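## Task

Get every blue block into the basket, fully inside its rim, with no block of any other color in it; some blue blocks are concealed inside or beneath other objects. At the end the light wooden cabinet's drawer must be completely closed and the metal box's lid seated fully back on, and all of this must hold without the robot supporting it. Finish with the gripper released and moved away.

## Robot and tools

Robot: one arm with six joints (waist, shoulder, elbow, wrist pitch, wrist yaw, wrist roll) and a two-finger parallel gripper. The fingers extend along the gripper's own +x axis and close along its y axis. The reported end_effector_position is the point midway between the finger pads, roughly 3 to 4 cm short of the fingertips.

Scene frame: origin on the table surface below the arm base, +z up, +y to the left when facing along +x. Positions are in metres, orientation as quaternion wxyz, velocities in m/s and rad/s. The base may be slightly tilted, and the printed hand position gets less accurate at long reach.

A motion command is always a single row of 7 numbers, each in [-1, 1]: dx, dy, dz, rx, ry, rz, opening. The first six are an offset, not a pose: they are expressed in the gripper's own axes and measured from the gripper pose shown in the most recent result that reported it (before any such result exists in the scene, or for later calls within the same reply, from where the gripper is when the action begins). Scale: 1.0 equals 0.6 m for dx, dy, dz and 180 degrees for the rotation; rx, ry, rz form one rotation vector. Opening is absolute, not an offset: +1 is fully open (0.088 m), about -0.80 is where empty fingers touch, anything lower down to -1 adds no travel. Closing fully takes at least about 0.5 s.

Tools:
- execute_actions {actions, pictures}: actions holds at most one item. Empty list: just report state. {"rows": [[7 numbers], ...], "steps": n}: up to 15 rows, n up to 15 control steps of 1/30 s (default 15); each row is one step, the last row repeats to fill. Every row is an offset from the same reference pose, not from the previous row. {"steps": n} alone waits up to 300 steps counted from the last result. pictures toggles camera images.
- move {target, speed}: target is one 7-number row as above (offset in gripper axes from the last shown pose, opening absolute). The gripper travels a straight path there lasting 0.5 to 10 s; speed is the top path speed in m/s, 0.002 to 0.5, default 0.25, turning capped at twice that in rad/s. The opening is applied when the move starts. The path ignores obstacles; the hand may lag, drift, or overshoot speed, especially with a near-straight arm.
- wait {seconds}: 0 to 10 s of letting the scene run with no new command.
- zoom_image {camera, region}: enlarge [x0, y0, x1, y1] pixels (max 504x504) of cam_head_left, cam_head_right or cam_wrist; (0,0) is top-left. Each camera image is 504x504.
- finished_scene {scene}: ends the current scene (pass its number); irreversible, and the result reports success. Replying with no tool call ends everything.

Reading results: the state line gives pose, quaternion and velocities. Joint positions/velocities list the six joints then the finger-pad gap in metres. grip_measured is the finger opening on the command scale; it can be off by about 1 mm and reads up to 0.061 narrower than reality while squeezing a hard object. To keep a grip, command an opening roughly 0.07 below grip_measured; smaller differences grip more lightly. Objects thinner than about 3 mm get proportionally less force. "Hand target" is the pose the controller is currently chasing. "pose unreachable" and HELD steps mean the clearance check (which treats the mount under the base as arm) altered or blocked the command. A move adds a "move:" line: done means settled near the target; off_target, moving, held or fault describe other endings; limits=paced means clipping, limits=held means some steps were blocked, after which the arm may surge faster than speed. The distance from target is also given.

Motion limits: each step the commanded pose is clipped to within 70 mm and 16 degrees of the measured pose; position is favoured over orientation. After an action ends, the arm continues only to that last clipped pose, so large offsets need several calls; check the pose and send the remainder. Zero offsets are not a pause: they pull the hand back to the reference pose. Joint friction may leave the hand short or slightly tilted, and tiny moves may not happen; verify and correct orientation. The simulation keeps running between calls.

Cautions: if contact torque exceeds a joint's load limit (waist 16.6, shoulder 20.6, elbow 20.5, wrist pitch 5.42, wrist yaw 5.4, wrist roll 5.07 N m, including held weight) the arm halts for 10 s. Fast contacts and targets set deep past a contact push hard; approach slowly. Long holding heats motors: MOTOR HOT appears from 50 °C, and at 95 °C an OVER-TEMPERATURE FAULT stops the arm, possibly cutting power so it goes limp. Brief external tugs on held parts or pushes on loose objects may occur. Never knock or place anything off the table, avoid drops, slams and slips, and release and withdraw before finishing.

Each tool is called after "Call:" as name(argument=value, ...) on one line, values as JSON.

## Session

Call:
execute_actions(actions=[])

Scene clock: 0.00 s of 6000.00 s.
end_effector_position=(+0.1225, +0.4389, +0.1288) grip_measured=+0.847 end_effector_quat_wxyz=(+0.747, -0.113, +0.647, +0.098) end_effector_velocity=(-0.001, +0.000, -0.000) end_effector_angular_velocity=(+0.000, +0.021, +0.008)
Joint positions: [ 1.598  2.159  1.517 -0.588  0.943  1.06   0.08 ]
Joint velocities: [-0.002 -0.002  0.002 -0.007 -0.022 -0.007 -0.   ]
Motor temperatures (°C, as the motors report them): [29 27 25 24 25 24]
Heat: hottest waist 29 °C (+0.0 °C/min).
Hand target: +0.123, +0.439, +0.129; +0.747, -0.113, +0.647, +0.098

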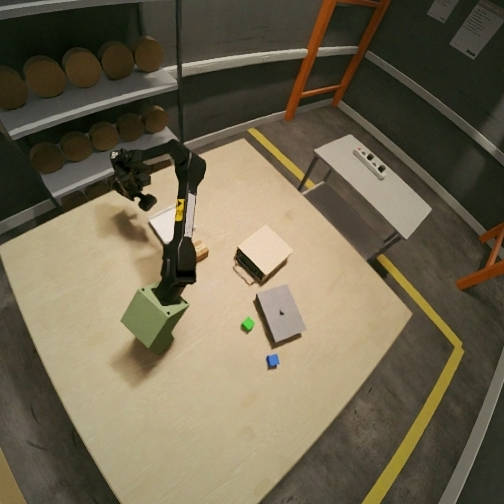

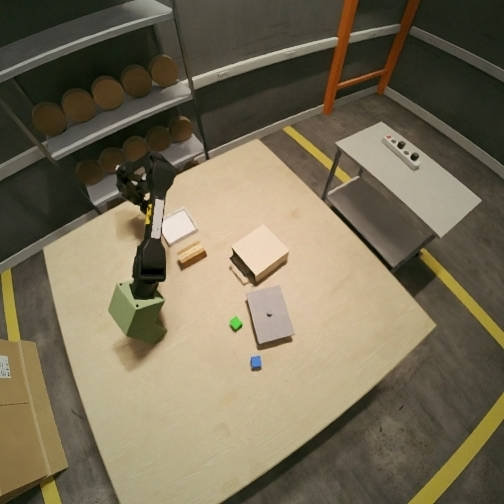

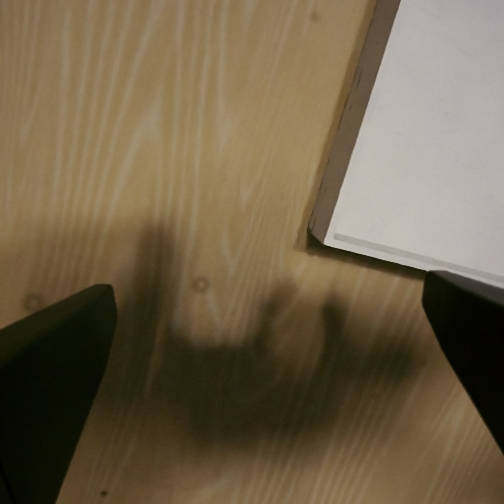

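Call:
zoom_image(camera="cam_head_right", region=[120, 190, 320, 390])

Call:
zoom_image(camera="cam_head_left", region=[120, 190, 320, 390])

Region (120, 190, 320, 390) of cam_head_right's 504x504 image, scaled by 2.520, with more detail than that image has.

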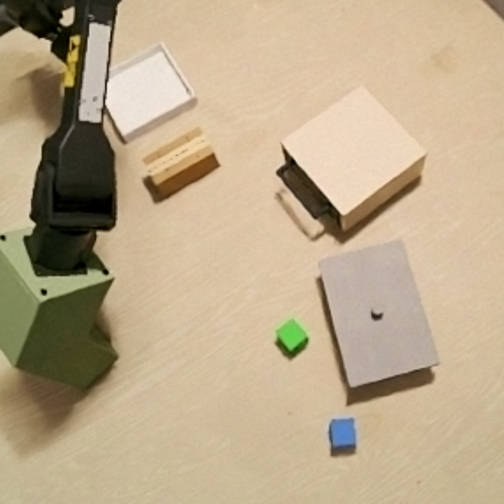

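Region (120, 190, 320, 390) of cam_head_left's 504x504 image, scaled by 2.520, with more detail than that image has.

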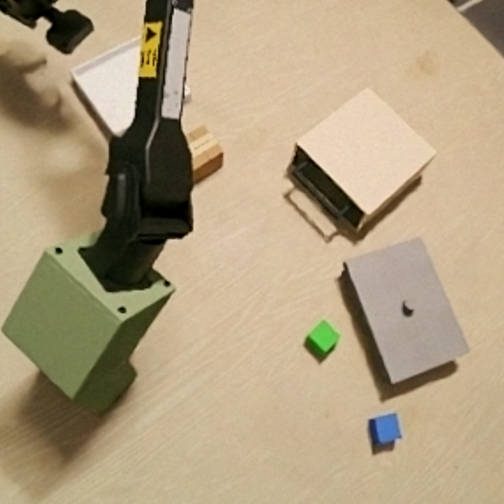

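Call:
move(target=[-0.0666, -0.4665, -0.003, 0.0954, 0.0452, 0.0068, 0.85], speed=0.2)

Scene clock: 38.70 s of 6000.00 s.
end_effector_position=(+0.1954, +0.1726, +0.1783) grip_measured=+0.847 end_effector_quat_wxyz=(+0.708, +0.002, +0.706, -0.001) end_effector_velocity=(-0.003, -0.005, +0.001) end_effector_angular_velocity=(-0.000, +0.019, +0.018)
Joint positions: [ 1.208  0.977  0.544 -0.527  0.63   0.929  0.08 ]
Joint velocities: [-0.012 -0.022 -0.007 -0.022 -0.022 -0.022 -0.   ]
Motor temperatures (°C, as the motors report them): [37 30 26 24 25 24]
Heat: hottest waist 37 °C (+12.4 °C/min).
Hand target: +0.194, +0.170, +0.178; +0.707, -0.000, +0.707, -0.001
Off the commanded pose: 0.003 m, 0 deg.
After step 90, 33.67 s passed at rest.
move: done

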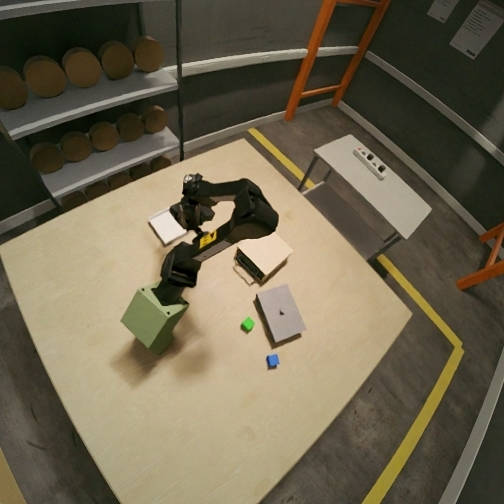

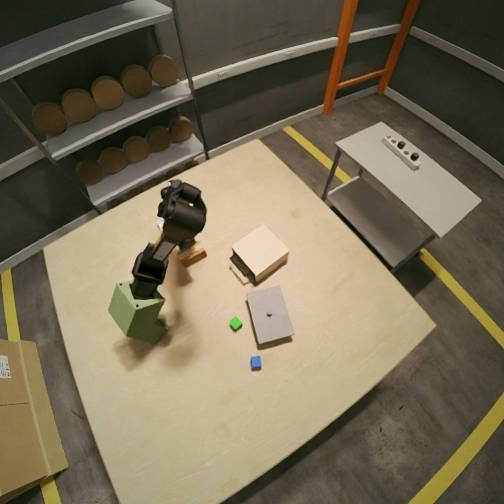

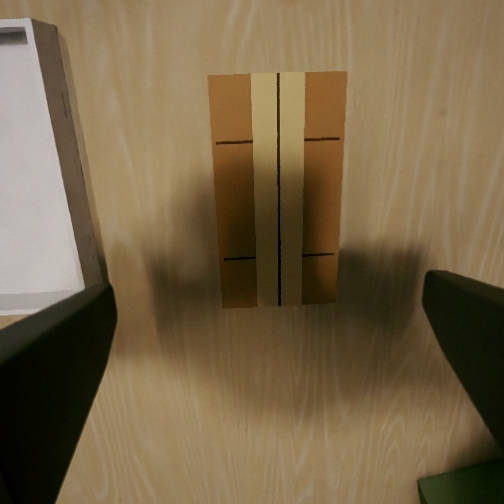

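Call:
move(target=[0.194, -0.0167, -0.01, 0.004, 0, 0, 1.0], speed=0.1)

Scene clock: 54.60 s of 6000.00 s.
end_effector_position=(+0.1916, +0.1644, +0.0644) grip_measured=+1.000 end_effector_quat_wxyz=(+0.711, +0.009, +0.704, -0.007) end_effector_velocity=(-0.004, -0.001, -0.003) end_effector_angular_velocity=(-0.002, +0.013, -0.004)
Joint positions: [0.885 1.454 0.426 0.223 0.426 0.655 0.088]
Joint velocities: [-0.002  0.017 -0.002  0.007 -0.007  0.007  0.   ]
Motor temperatures (°C, as the motors report them): [33 30 26 24 25 24]
Heat: hottest waist 33 °C (+4.4 °C/min).
Hand target: +0.190, +0.163, +0.062; +0.708, +0.006, +0.706, -0.006
Off the commanded pose: 0.004 m, 1 deg.
After step 90, 11.20 s passed at rest.
move: done

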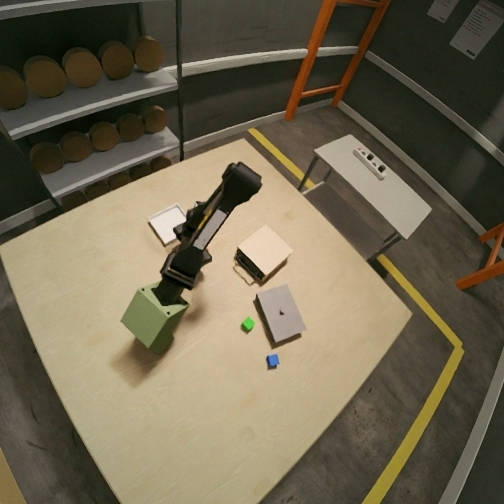

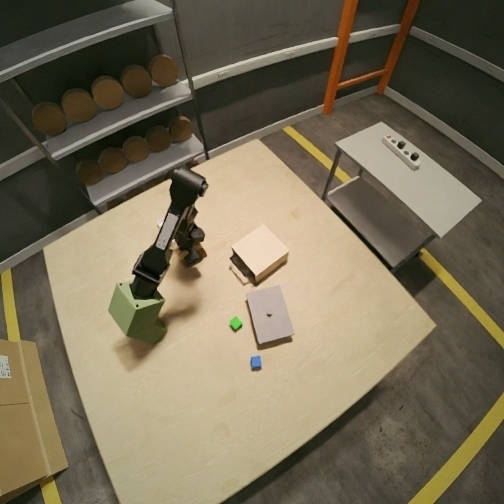

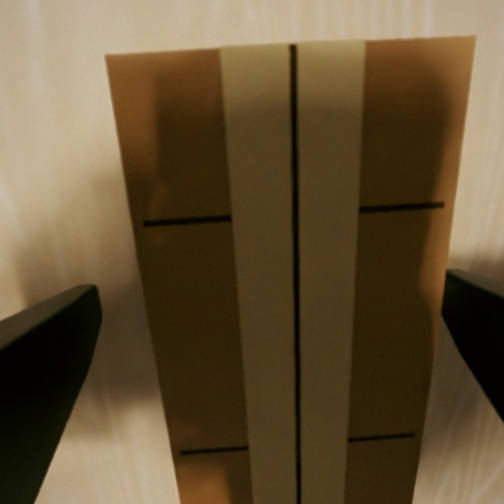

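Call:
move(target=[0.004, -0.011, 0, 0, 0, 0, 0.75], speed=0.03)

Scene clock: 61.57 s of 6000.00 s.
end_effector_position=(+0.1918, +0.1589, +0.0621) grip_measured=+0.754 end_effector_quat_wxyz=(+0.711, +0.009, +0.703, -0.008) end_effector_velocity=(-0.005, -0.004, -0.001) end_effector_angular_velocity=(+0.000, +0.023, -0.008)
Joint positions: [0.862 1.457 0.412 0.246 0.412 0.639 0.076]
Joint velocities: [-0.012  0.002 -0.007 -0.007 -0.022  0.007 -0.   ]
Motor temperatures (°C, as the motors report them): [32 29 26 24 25 24]
Heat: hottest waist 32 °C (+2.0 °C/min).
Hand target: +0.191, +0.158, +0.062; +0.710, +0.009, +0.704, -0.007
Off the commanded pose: 0.001 m, 0 deg.
After step 90, 3.27 s passed at rest.
move: done

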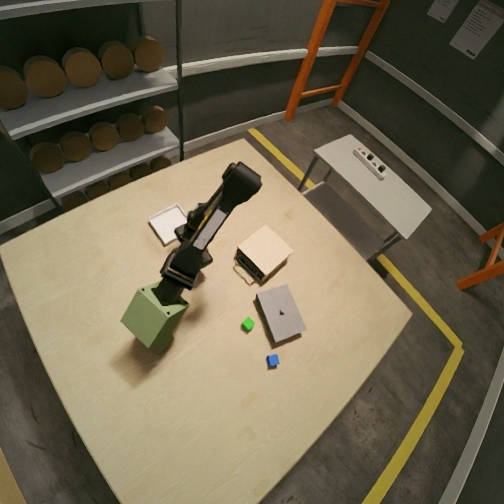

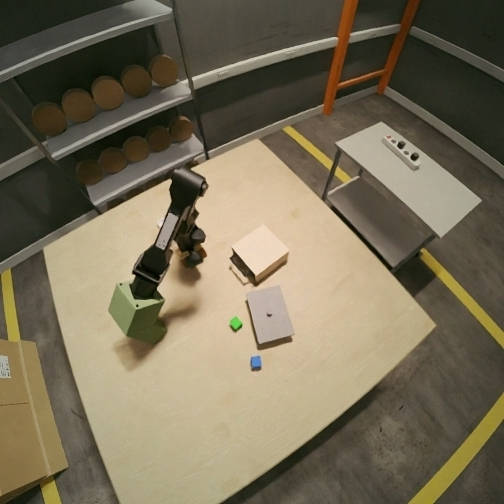

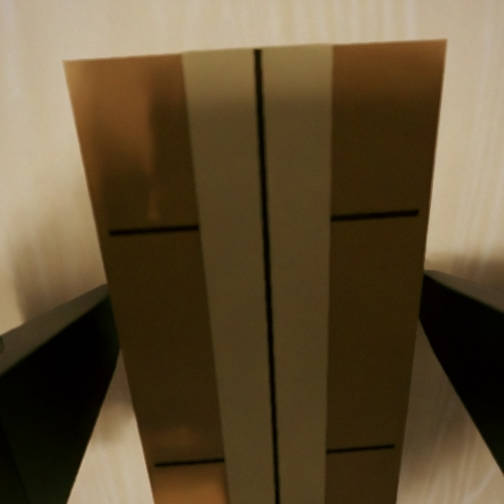

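Call:
move(target=[0, 0, 0, 0, 0, 0, 0.26], speed=0.03)

Scene clock: 70.50 s of 6000.00 s.
end_effector_position=(+0.1919, +0.1588, +0.0620) grip_measured=+0.333 end_effector_quat_wxyz=(+0.711, +0.009, +0.703, -0.008) end_effector_velocity=(-0.002, -0.001, +0.000) end_effector_angular_velocity=(+0.000, +0.009, +0.009)
Joint positions: [0.861 1.457 0.412 0.247 0.411 0.638 0.055]
Joint velocities: [-0.002 -0.002 -0.002 -0.007 -0.007 -0.007 -0.   ]
Motor temperatures (°C, as the motors report them): [31 29 25 24 25 24]
Heat: hottest waist 31 °C (-2.0 °C/min).
Hand target: +0.192, +0.159, +0.062; +0.711, +0.009, +0.703, -0.008
Off the commanded pose: 0.000 m, 0 deg.
After step 90, 5.23 s passed at rest.
move: done

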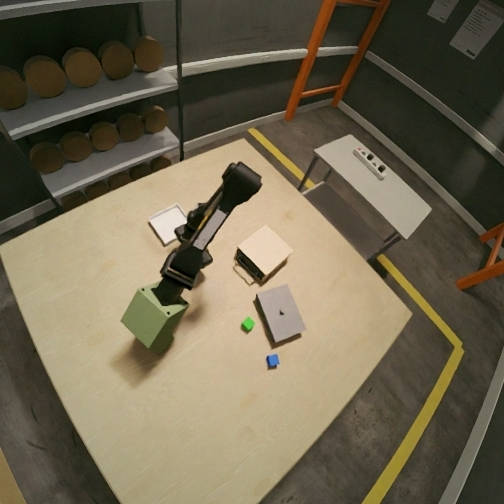

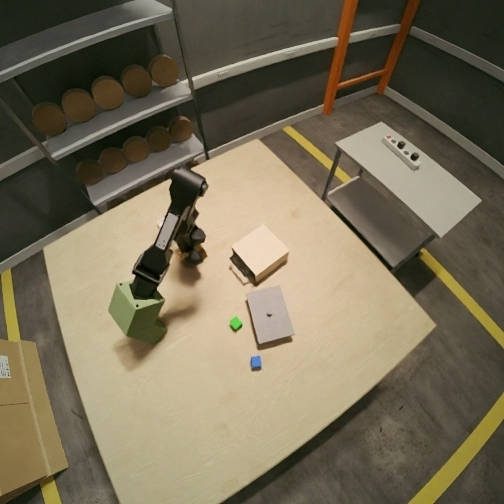

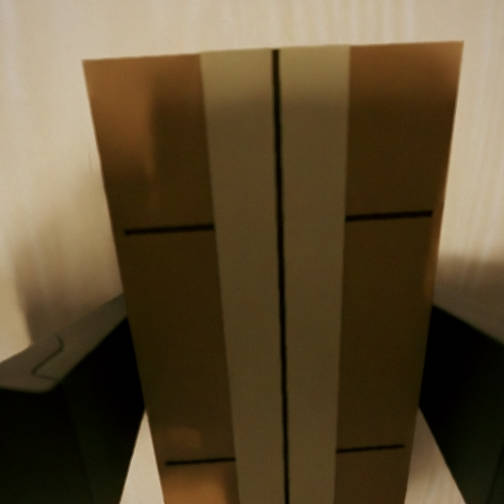

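Call:
move(target=[-0.1, 0, 0, 0, 0, 0, 0.26], speed=0.07)

Call:
move(target=[0, 0.06, 0.285, 0, 0, 0, 0.26], speed=0.15)

Scene clock: 86.50 s of 6000.00 s.
end_effector_position=(+0.1884, +0.1567, +0.1194) grip_measured=+0.333 end_effector_quat_wxyz=(+0.708, +0.005, +0.706, -0.008) end_effector_velocity=(-0.001, -0.005, +0.002) end_effector_angular_velocity=(-0.018, -0.005, +0.003)
Joint positions: [ 0.992  1.138  0.401 -0.12   0.499  0.743  0.055]
Joint velocities: [ 0.007 -0.017 -0.007 -0.022  0.022  0.007 -0.   ]
Motor temperatures (°C, as the motors report them): [31 29 25 24 25 24]
Heat: hottest waist 31 °C (-5.0 °C/min).
Hand target: +0.191, +0.158, +0.122; +0.711, +0.009, +0.703, -0.008
Off the commanded pose: 0.004 m, 1 deg.
After step 90, 11.67 s passed at rest.
move: done

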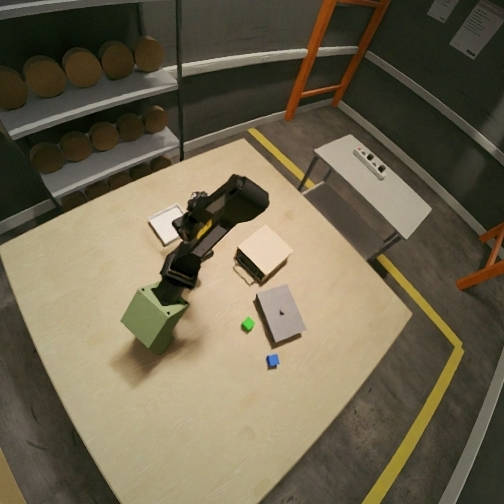

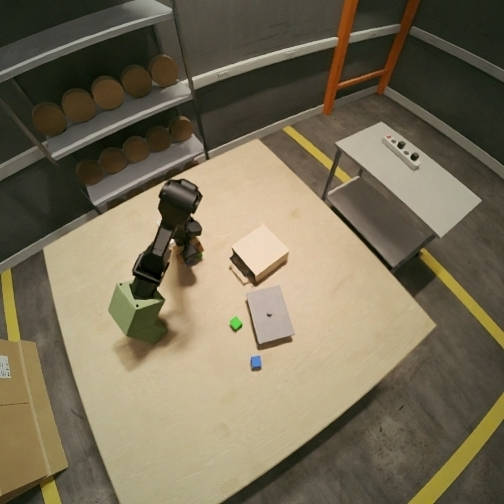

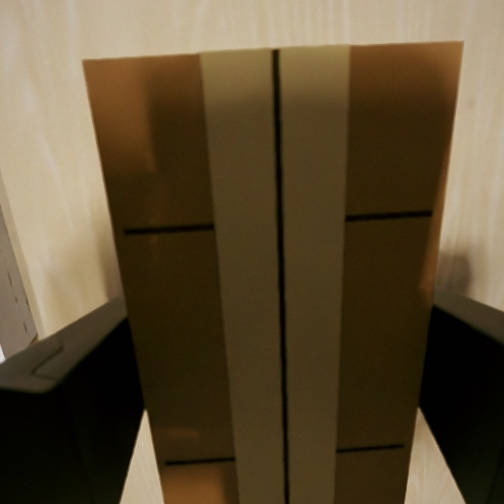

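Scene clock: 88.13 s of 6000.00 s.
end_effector_position=(+0.3584, +0.1878, +0.1225) grip_measured=+0.333 end_effector_quat_wxyz=(+0.710, +0.006, +0.704, -0.009) end_effector_velocity=(+0.001, -0.001, -0.002) end_effector_angular_velocity=(-0.007, +0.017, +0.037)
Joint positions: [ 0.701  1.37   1.078 -0.47   0.3    0.517  0.055]
Joint velocities: [-0.007  0.017  0.022 -0.022 -0.007 -0.037  0.   ]
Motor temperatures (°C, as the motors report them): [30 29 25 24 25 24]
Heat: hottest waist 30 °C (-6.1 °C/min).
Hand target: +0.360, +0.189, +0.120; +0.708, +0.004, +0.706, -0.008
Off the commanded pose: 0.004 m, 0 deg.
move: done

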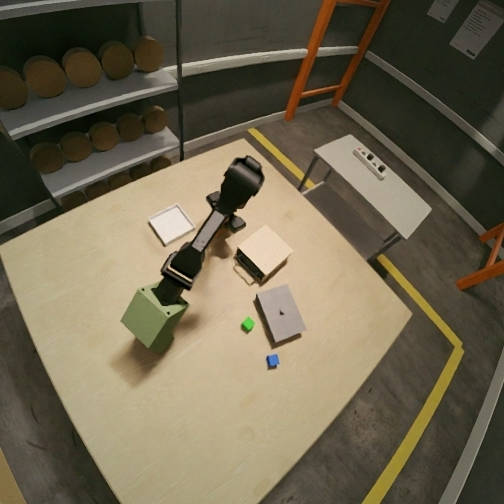

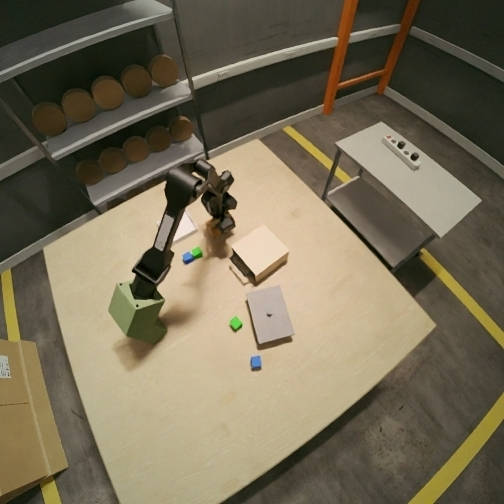

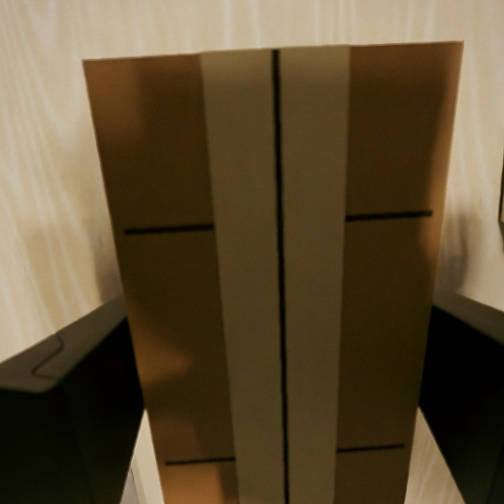

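Call:
move(target=[0.085, 0, 0, 0, 0, 0, 0.26], speed=0.07)

Call:
move(target=[0.022, 0, 0, 0, 0, 0, 0.26], speed=0.015)

Scene clock: 93.50 s of 6000.00 s.
end_effector_position=(+0.3631, +0.1893, +0.0771) grip_measured=+0.333 end_effector_quat_wxyz=(+0.715, +0.010, +0.699, -0.009) end_effector_velocity=(-0.003, -0.005, -0.005) end_effector_angular_velocity=(-0.017, +0.006, +0.005)
Joint positions: [ 0.655  1.509  1.08  -0.309  0.268  0.486  0.055]
Joint velocities: [-0.007  0.012 -0.007  0.007  0.007 -0.007  0.   ]
Motor temperatures (°C, as the motors report them): [30 29 26 24 25 24]
Heat: hottest waist 30 °C (-7.1 °C/min).
Hand target: +0.359, +0.188, +0.072; +0.710, +0.006, +0.704, -0.009
Off the commanded pose: 0.007 m, 1 deg.
After step 90, 1.23 s passed at rest.
move: done

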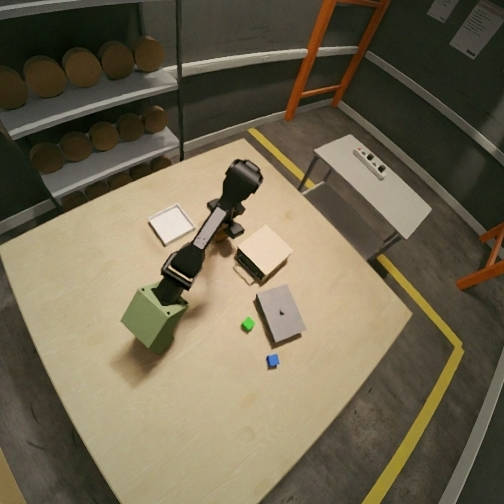

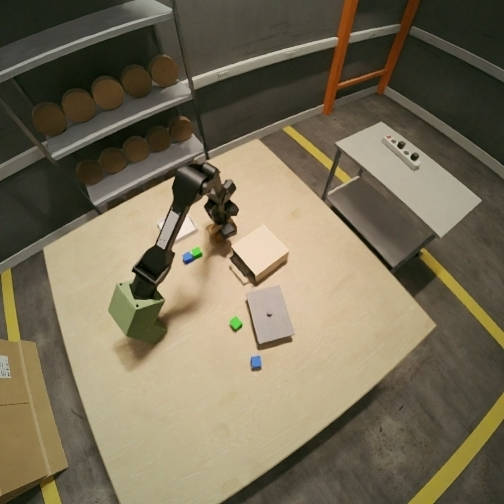

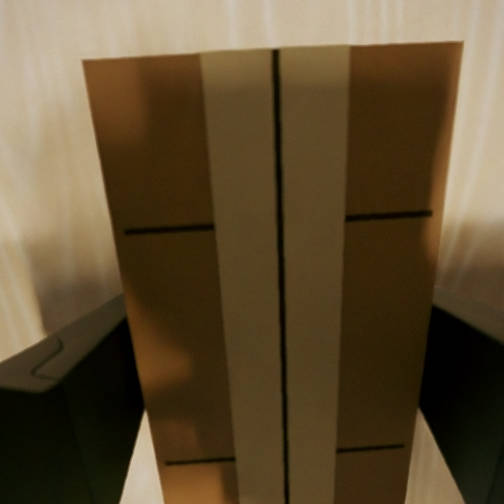

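Scene clock: 94.63 s of 6000.00 s.
end_effector_position=(+0.3636, +0.1892, +0.0678) grip_measured=+0.333 end_effector_quat_wxyz=(+0.716, +0.012, +0.698, -0.010) end_effector_velocity=(+0.002, -0.001, -0.000) end_effector_angular_velocity=(+0.005, -0.004, -0.014)
Joint positions: [ 0.647  1.538  1.08  -0.274  0.263  0.483  0.055]
Joint velocities: [-0.007 -0.002 -0.002  0.007 -0.007  0.007 -0.   ]
Motor temperatures (°C, as the motors report them): [30 29 26 24 25 24]
Heat: hottest waist 30 °C (-7.0 °C/min).
Hand target: +0.363, +0.189, +0.064; +0.715, +0.010, +0.700, -0.009
Off the commanded pose: 0.004 m, 0 deg.
move: done

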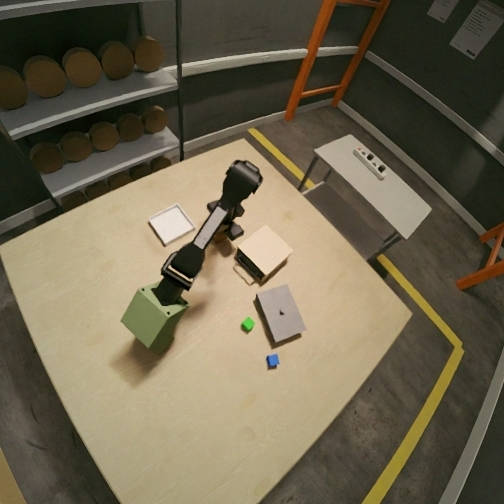

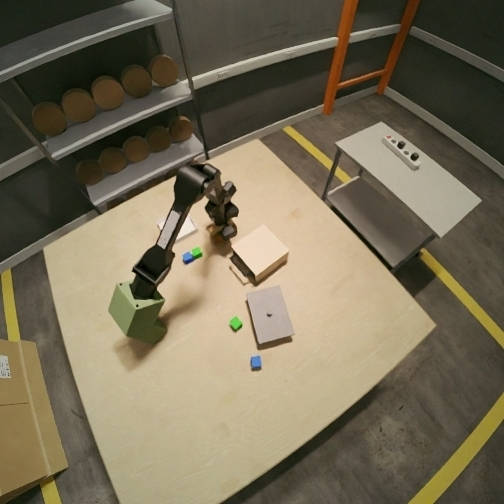

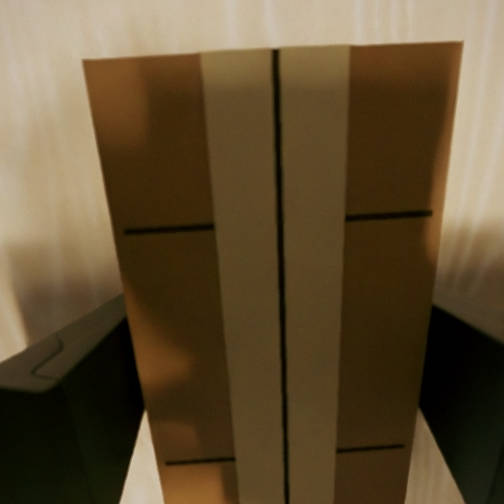

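Call:
move(target=[0.013, 0, 0, 0, 0.004, 0, 0.26], speed=0.012)

Scene clock: 98.33 s of 6000.00 s.
end_effector_position=(+0.3634, +0.1889, +0.0666) grip_measured=+0.333 end_effector_quat_wxyz=(+0.714, +0.013, +0.700, -0.010) end_effector_velocity=(+0.000, -0.000, +0.001) end_effector_angular_velocity=(+0.004, +0.005, +0.006)
Joint positions: [ 0.644  1.542  1.083 -0.277  0.257  0.483  0.055]
Joint velocities: [-0.002 -0.002  0.002 -0.007 -0.007 -0.007 -0.   ]
Motor temperatures (°C, as the motors report them): [30 30 26 24 25 24]
Heat: hottest waist 30 °C (-7.1 °C/min).
Hand target: +0.364, +0.189, +0.060; +0.712, +0.012, +0.702, -0.010
Off the commanded pose: 0.007 m, 0 deg.
move: done

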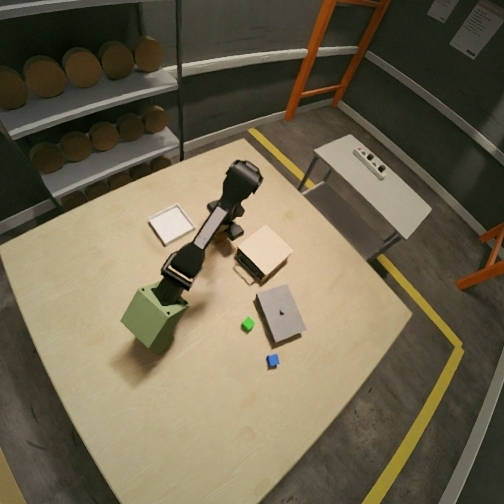

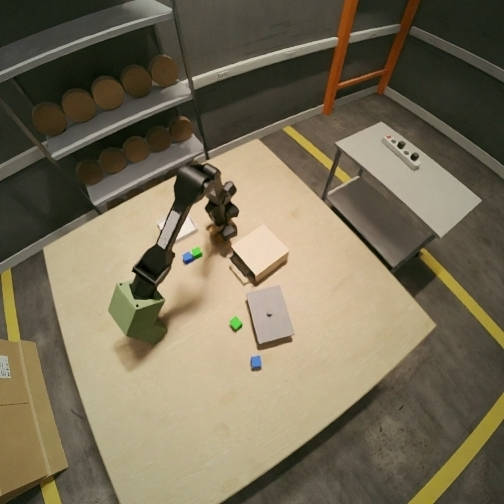

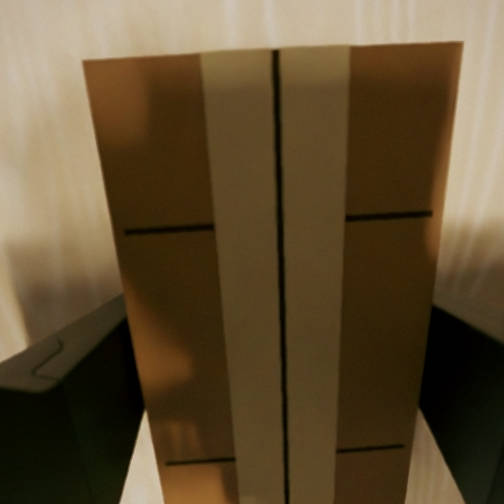

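Call:
move(target=[0, 0, 0, 0, 0, 0, 0.7], speed=0.03)

Call:
move(target=[-0.1, 0, 0, 0, 0, 0, 0.7], speed=0.1)

Scene clock: 106.70 s of 6000.00 s.
end_effector_position=(+0.3638, +0.1893, +0.0666) grip_measured=+0.695 end_effector_quat_wxyz=(+0.715, +0.014, +0.699, -0.009) end_effector_velocity=(-0.003, +0.001, +0.001) end_effector_angular_velocity=(+0.005, +0.010, +0.011)
Joint positions: [ 0.644  1.542  1.084 -0.274  0.256  0.483  0.073]
Joint velocities: [ 0.002 -0.002 -0.002 -0.007 -0.007 -0.007  0.001]
Motor temperatures (°C, as the motors report them): [30 30 26 24 25 24]
Heat: hottest waist 30 °C (-5.0 °C/min).
Hand target: +0.363, +0.189, +0.067; +0.714, +0.013, +0.700, -0.009
Off the commanded pose: 0.001 m, 0 deg.
After step 90, 4.67 s passed at rest.
move: done

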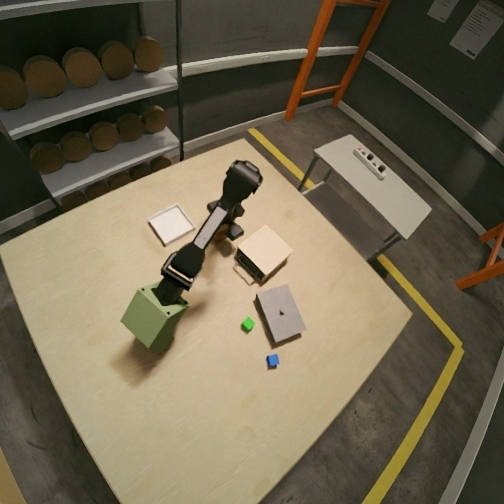

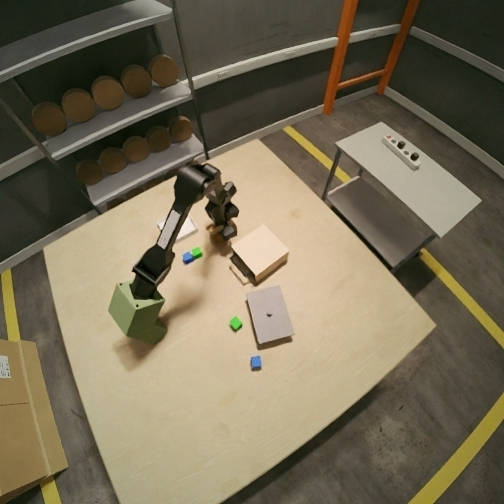

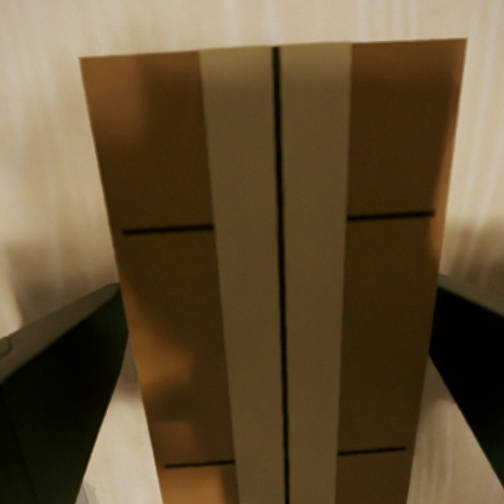

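Scene clock: 107.77 s of 6000.00 s.
end_effector_position=(+0.3616, +0.1887, +0.1218) grip_measured=+0.697 end_effector_quat_wxyz=(+0.712, +0.011, +0.702, -0.009) end_effector_velocity=(-0.002, -0.003, +0.003) end_effector_angular_velocity=(-0.010, +0.007, +0.012)
Joint positions: [ 0.696  1.374  1.083 -0.46   0.294  0.517  0.073]
Joint velocities: [ 0.002 -0.012 -0.002 -0.022  0.007 -0.007 -0.   ]
Motor temperatures (°C, as the motors report them): [30 30 26 24 25 24]
Heat: hottest waist 30 °C (-4.1 °C/min).
Hand target: +0.362, +0.189, +0.126; +0.715, +0.014, +0.699, -0.009
Off the commanded pose: 0.005 m, 1 deg.
move: done

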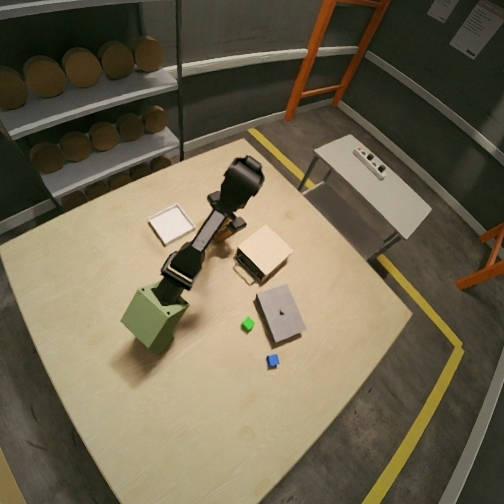

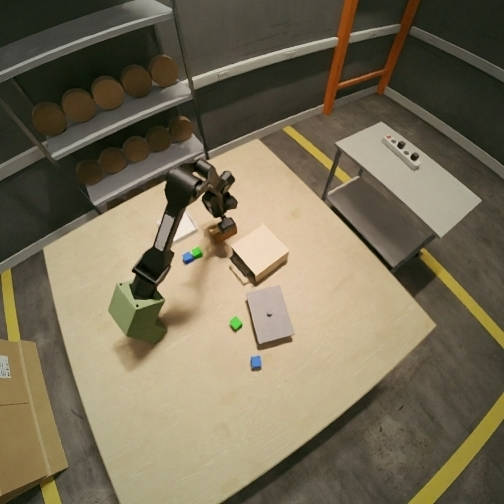

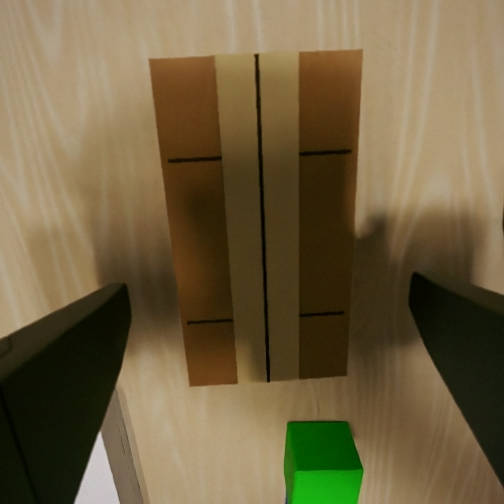

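Call:
move(target=[-0.0095, -0.0552, -0.318, -0.009, 0.0045, -0.0009, 0.3], speed=0.2)

Scene clock: 116.30 s of 6000.00 s.
end_effector_position=(+0.1706, +0.1625, +0.1230) grip_measured=+0.303 end_effector_quat_wxyz=(+0.706, -0.003, +0.709, +0.001) end_effector_velocity=(-0.006, -0.001, +0.001) end_effector_angular_velocity=(-0.003, +0.008, -0.002)
Joint positions: [ 1.079  1.153  0.376 -0.122  0.548  0.8    0.054]
Joint velocities: [ 0.017 -0.002 -0.012 -0.007  0.007  0.022 -0.   ]
Motor temperatures (°C, as the motors report them): [30 31 26 24 25 24]
Heat: hottest shoulder 31 °C (-2.0 °C/min).
Hand target: +0.170, +0.162, +0.124; +0.708, +0.000, +0.707, +0.001
Off the commanded pose: 0.002 m, 0 deg.
After step 90, 4.00 s passed at rest.
move: done

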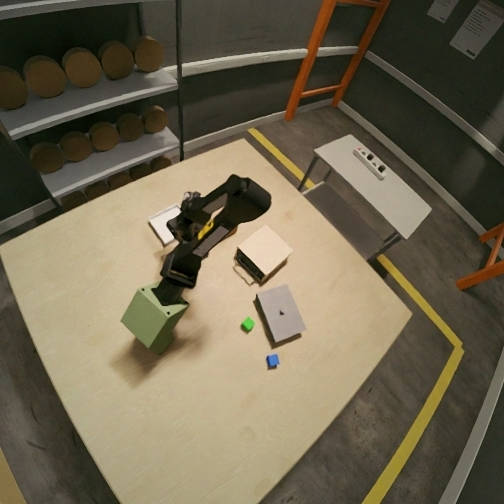

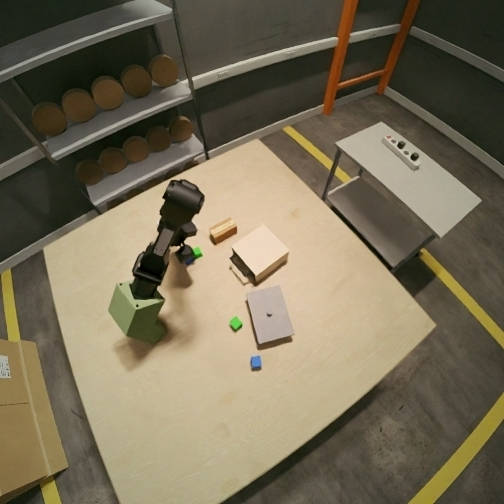

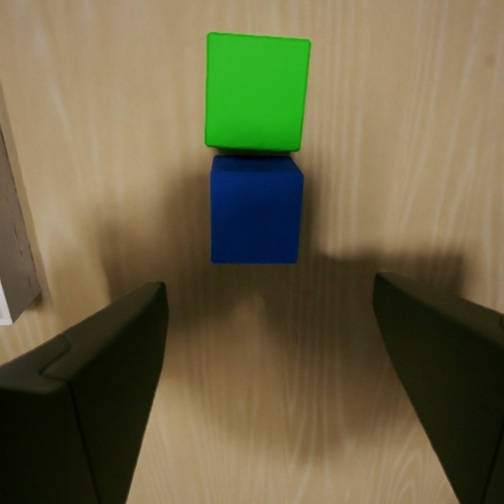

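Call:
move(target=[0.128, 0.0005, 0.001, 0.021, -0.001, 0, 0.3], speed=0.07)

Scene clock: 127.50 s of 6000.00 s.
end_effector_position=(+0.1709, +0.1627, +0.0485) grip_measured=+0.303 end_effector_quat_wxyz=(+0.707, +0.022, +0.706, -0.023) end_effector_velocity=(-0.001, -0.003, -0.003) end_effector_angular_velocity=(-0.007, +0.008, +0.002)
Joint positions: [0.9   1.578 0.39  0.366 0.435 0.712 0.054]
Joint velocities: [-0.012  0.017  0.002  0.007 -0.007 -0.007 -0.   ]
Motor temperatures (°C, as the motors report them): [30 31 26 24 25 24]
Heat: hottest shoulder 31 °C (-1.0 °C/min).
Hand target: +0.171, +0.163, +0.047; +0.706, +0.020, +0.707, -0.022
Off the commanded pose: 0.002 m, 0 deg.
After step 90, 6.67 s passed at rest.
move: done

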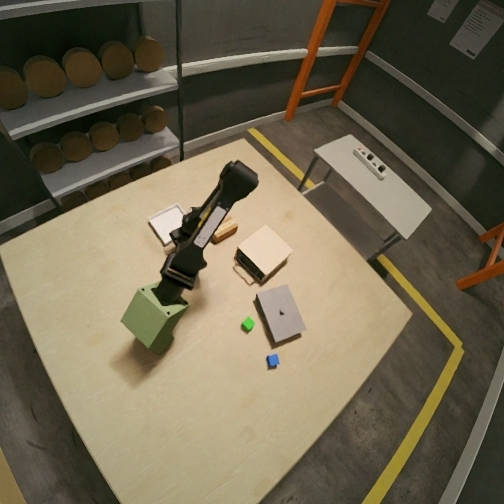

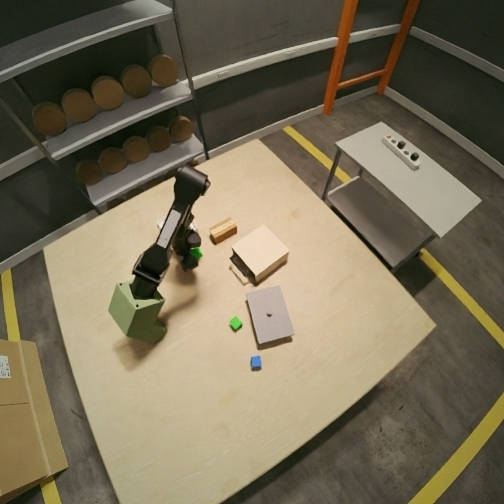

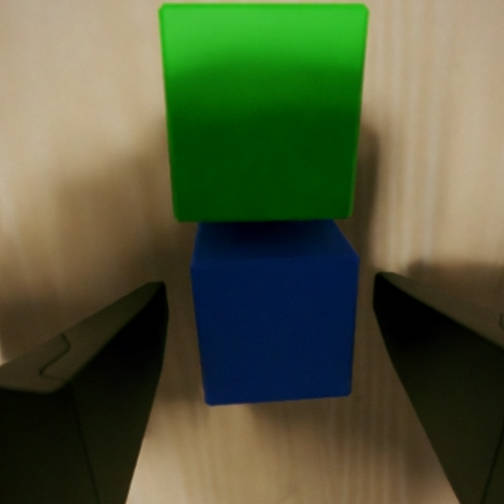

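Call:
move(target=[0, 0, 0, 0, 0, 0, -0.19], speed=0.03)

Scene clock: 131.90 s of 6000.00 s.
end_effector_position=(+0.1708, +0.1628, +0.0482) grip_measured=-0.132 end_effector_quat_wxyz=(+0.707, +0.021, +0.706, -0.023) end_effector_velocity=(-0.004, -0.001, +0.001) end_effector_angular_velocity=(-0.002, +0.017, +0.016)
Joint positions: [0.899 1.58  0.391 0.368 0.434 0.712 0.033]
Joint velocities: [ 0.002 -0.007 -0.002 -0.022 -0.007 -0.007 -0.   ]
Motor temperatures (°C, as the motors report them): [30 30 26 24 25 24]
Heat: hottest waist 30 °C (-1.0 °C/min).
Hand target: +0.171, +0.163, +0.049; +0.707, +0.021, +0.706, -0.023
Off the commanded pose: 0.000 m, 0 deg.
After step 90, 0.70 s passed at rest.
move: done

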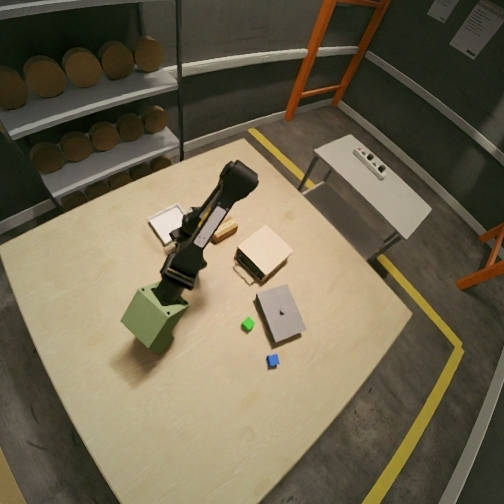

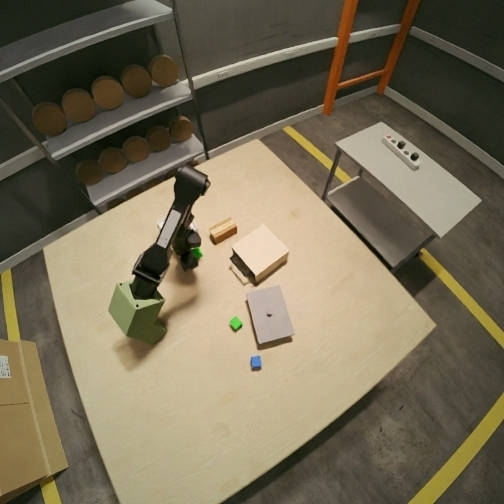

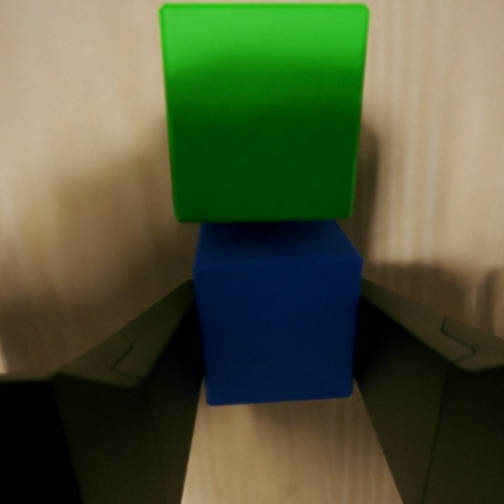

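Call:
move(target=[-0.15, 0, 0, 0, 0, 0, -0.21], speed=0.1)

Call:
move(target=[-0.02, 0.352, -0.018, -0.02, 0, 0, -0.21], speed=0.2)

Scene clock: 148.90 s of 6000.00 s.
end_effector_position=(+0.1673, +0.1599, +0.1353) grip_measured=-0.132 end_effector_quat_wxyz=(+0.704, +0.016, +0.710, -0.022) end_effector_velocity=(+0.001, -0.002, +0.003) end_effector_angular_velocity=(-0.005, -0.004, -0.004)
Joint positions: [ 1.124  1.092  0.38  -0.218  0.578  0.906  0.033]
Joint velocities: [ 0.002 -0.017  0.002 -0.022  0.007  0.007  0.   ]
Motor temperatures (°C, as the motors report them): [29 30 25 24 25 24]
Heat: hottest shoulder 30 °C (+0.0 °C/min).
Hand target: +0.171, +0.162, +0.138; +0.707, +0.022, +0.706, -0.023
Off the commanded pose: 0.005 m, 1 deg.
After step 90, 12.53 s passed at rest.
move: done

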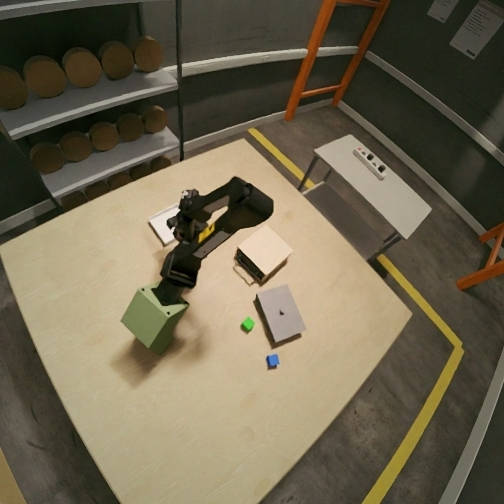

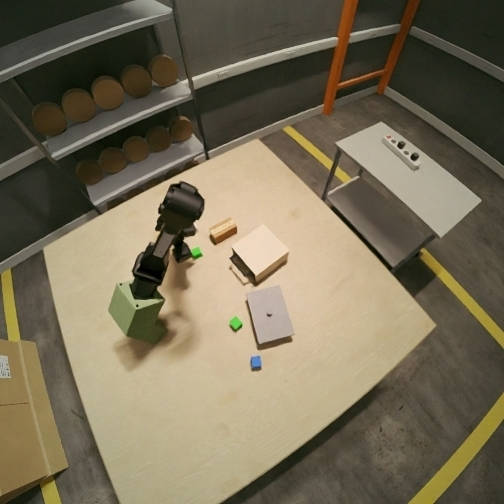

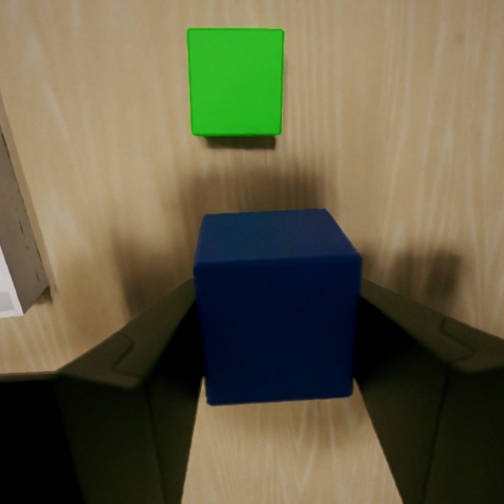

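Scene clock: 150.53 s of 6000.00 s.
end_effector_position=(+0.1722, +0.3688, +0.1471) grip_measured=-0.132 end_effector_quat_wxyz=(+0.704, -0.004, +0.710, +0.001) end_effector_velocity=(-0.001, +0.004, -0.000) end_effector_angular_velocity=(-0.004, +0.010, +0.003)
Joint positions: [ 1.472  1.817  1.245 -0.594  0.752  1.227  0.033]
Joint velocities: [ 0.002  0.017  0.027 -0.022 -0.007  0.007 -0.   ]
Motor temperatures (°C, as the motors report them): [30 30 25 24 25 24]
Heat: hottest waist 30 °C (+0.0 °C/min).
Hand target: +0.171, +0.371, +0.147; +0.705, -0.006, +0.710, +0.000
Off the commanded pose: 0.005 m, 0 deg.
move: done

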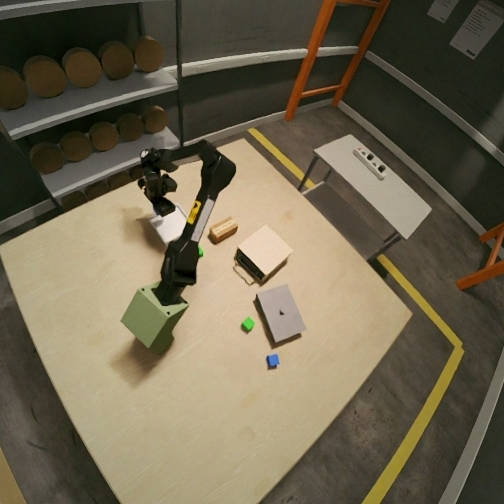

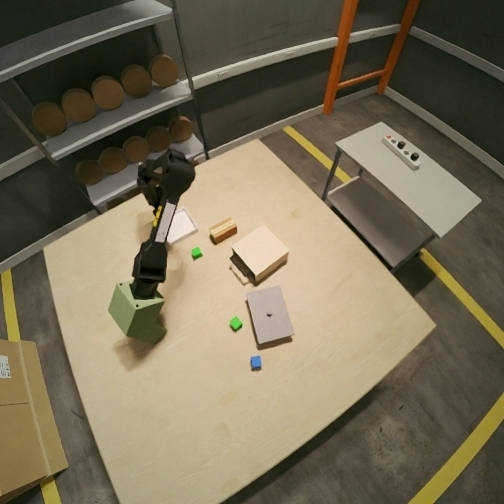

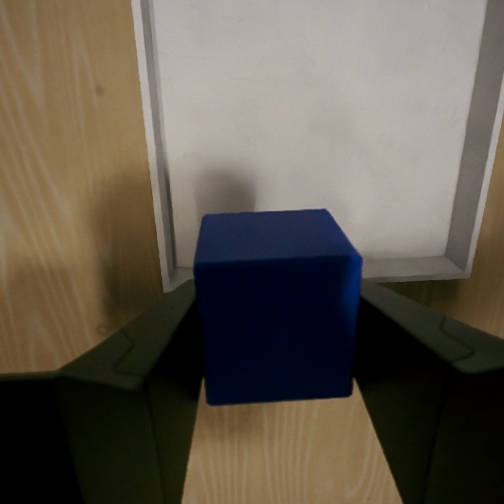

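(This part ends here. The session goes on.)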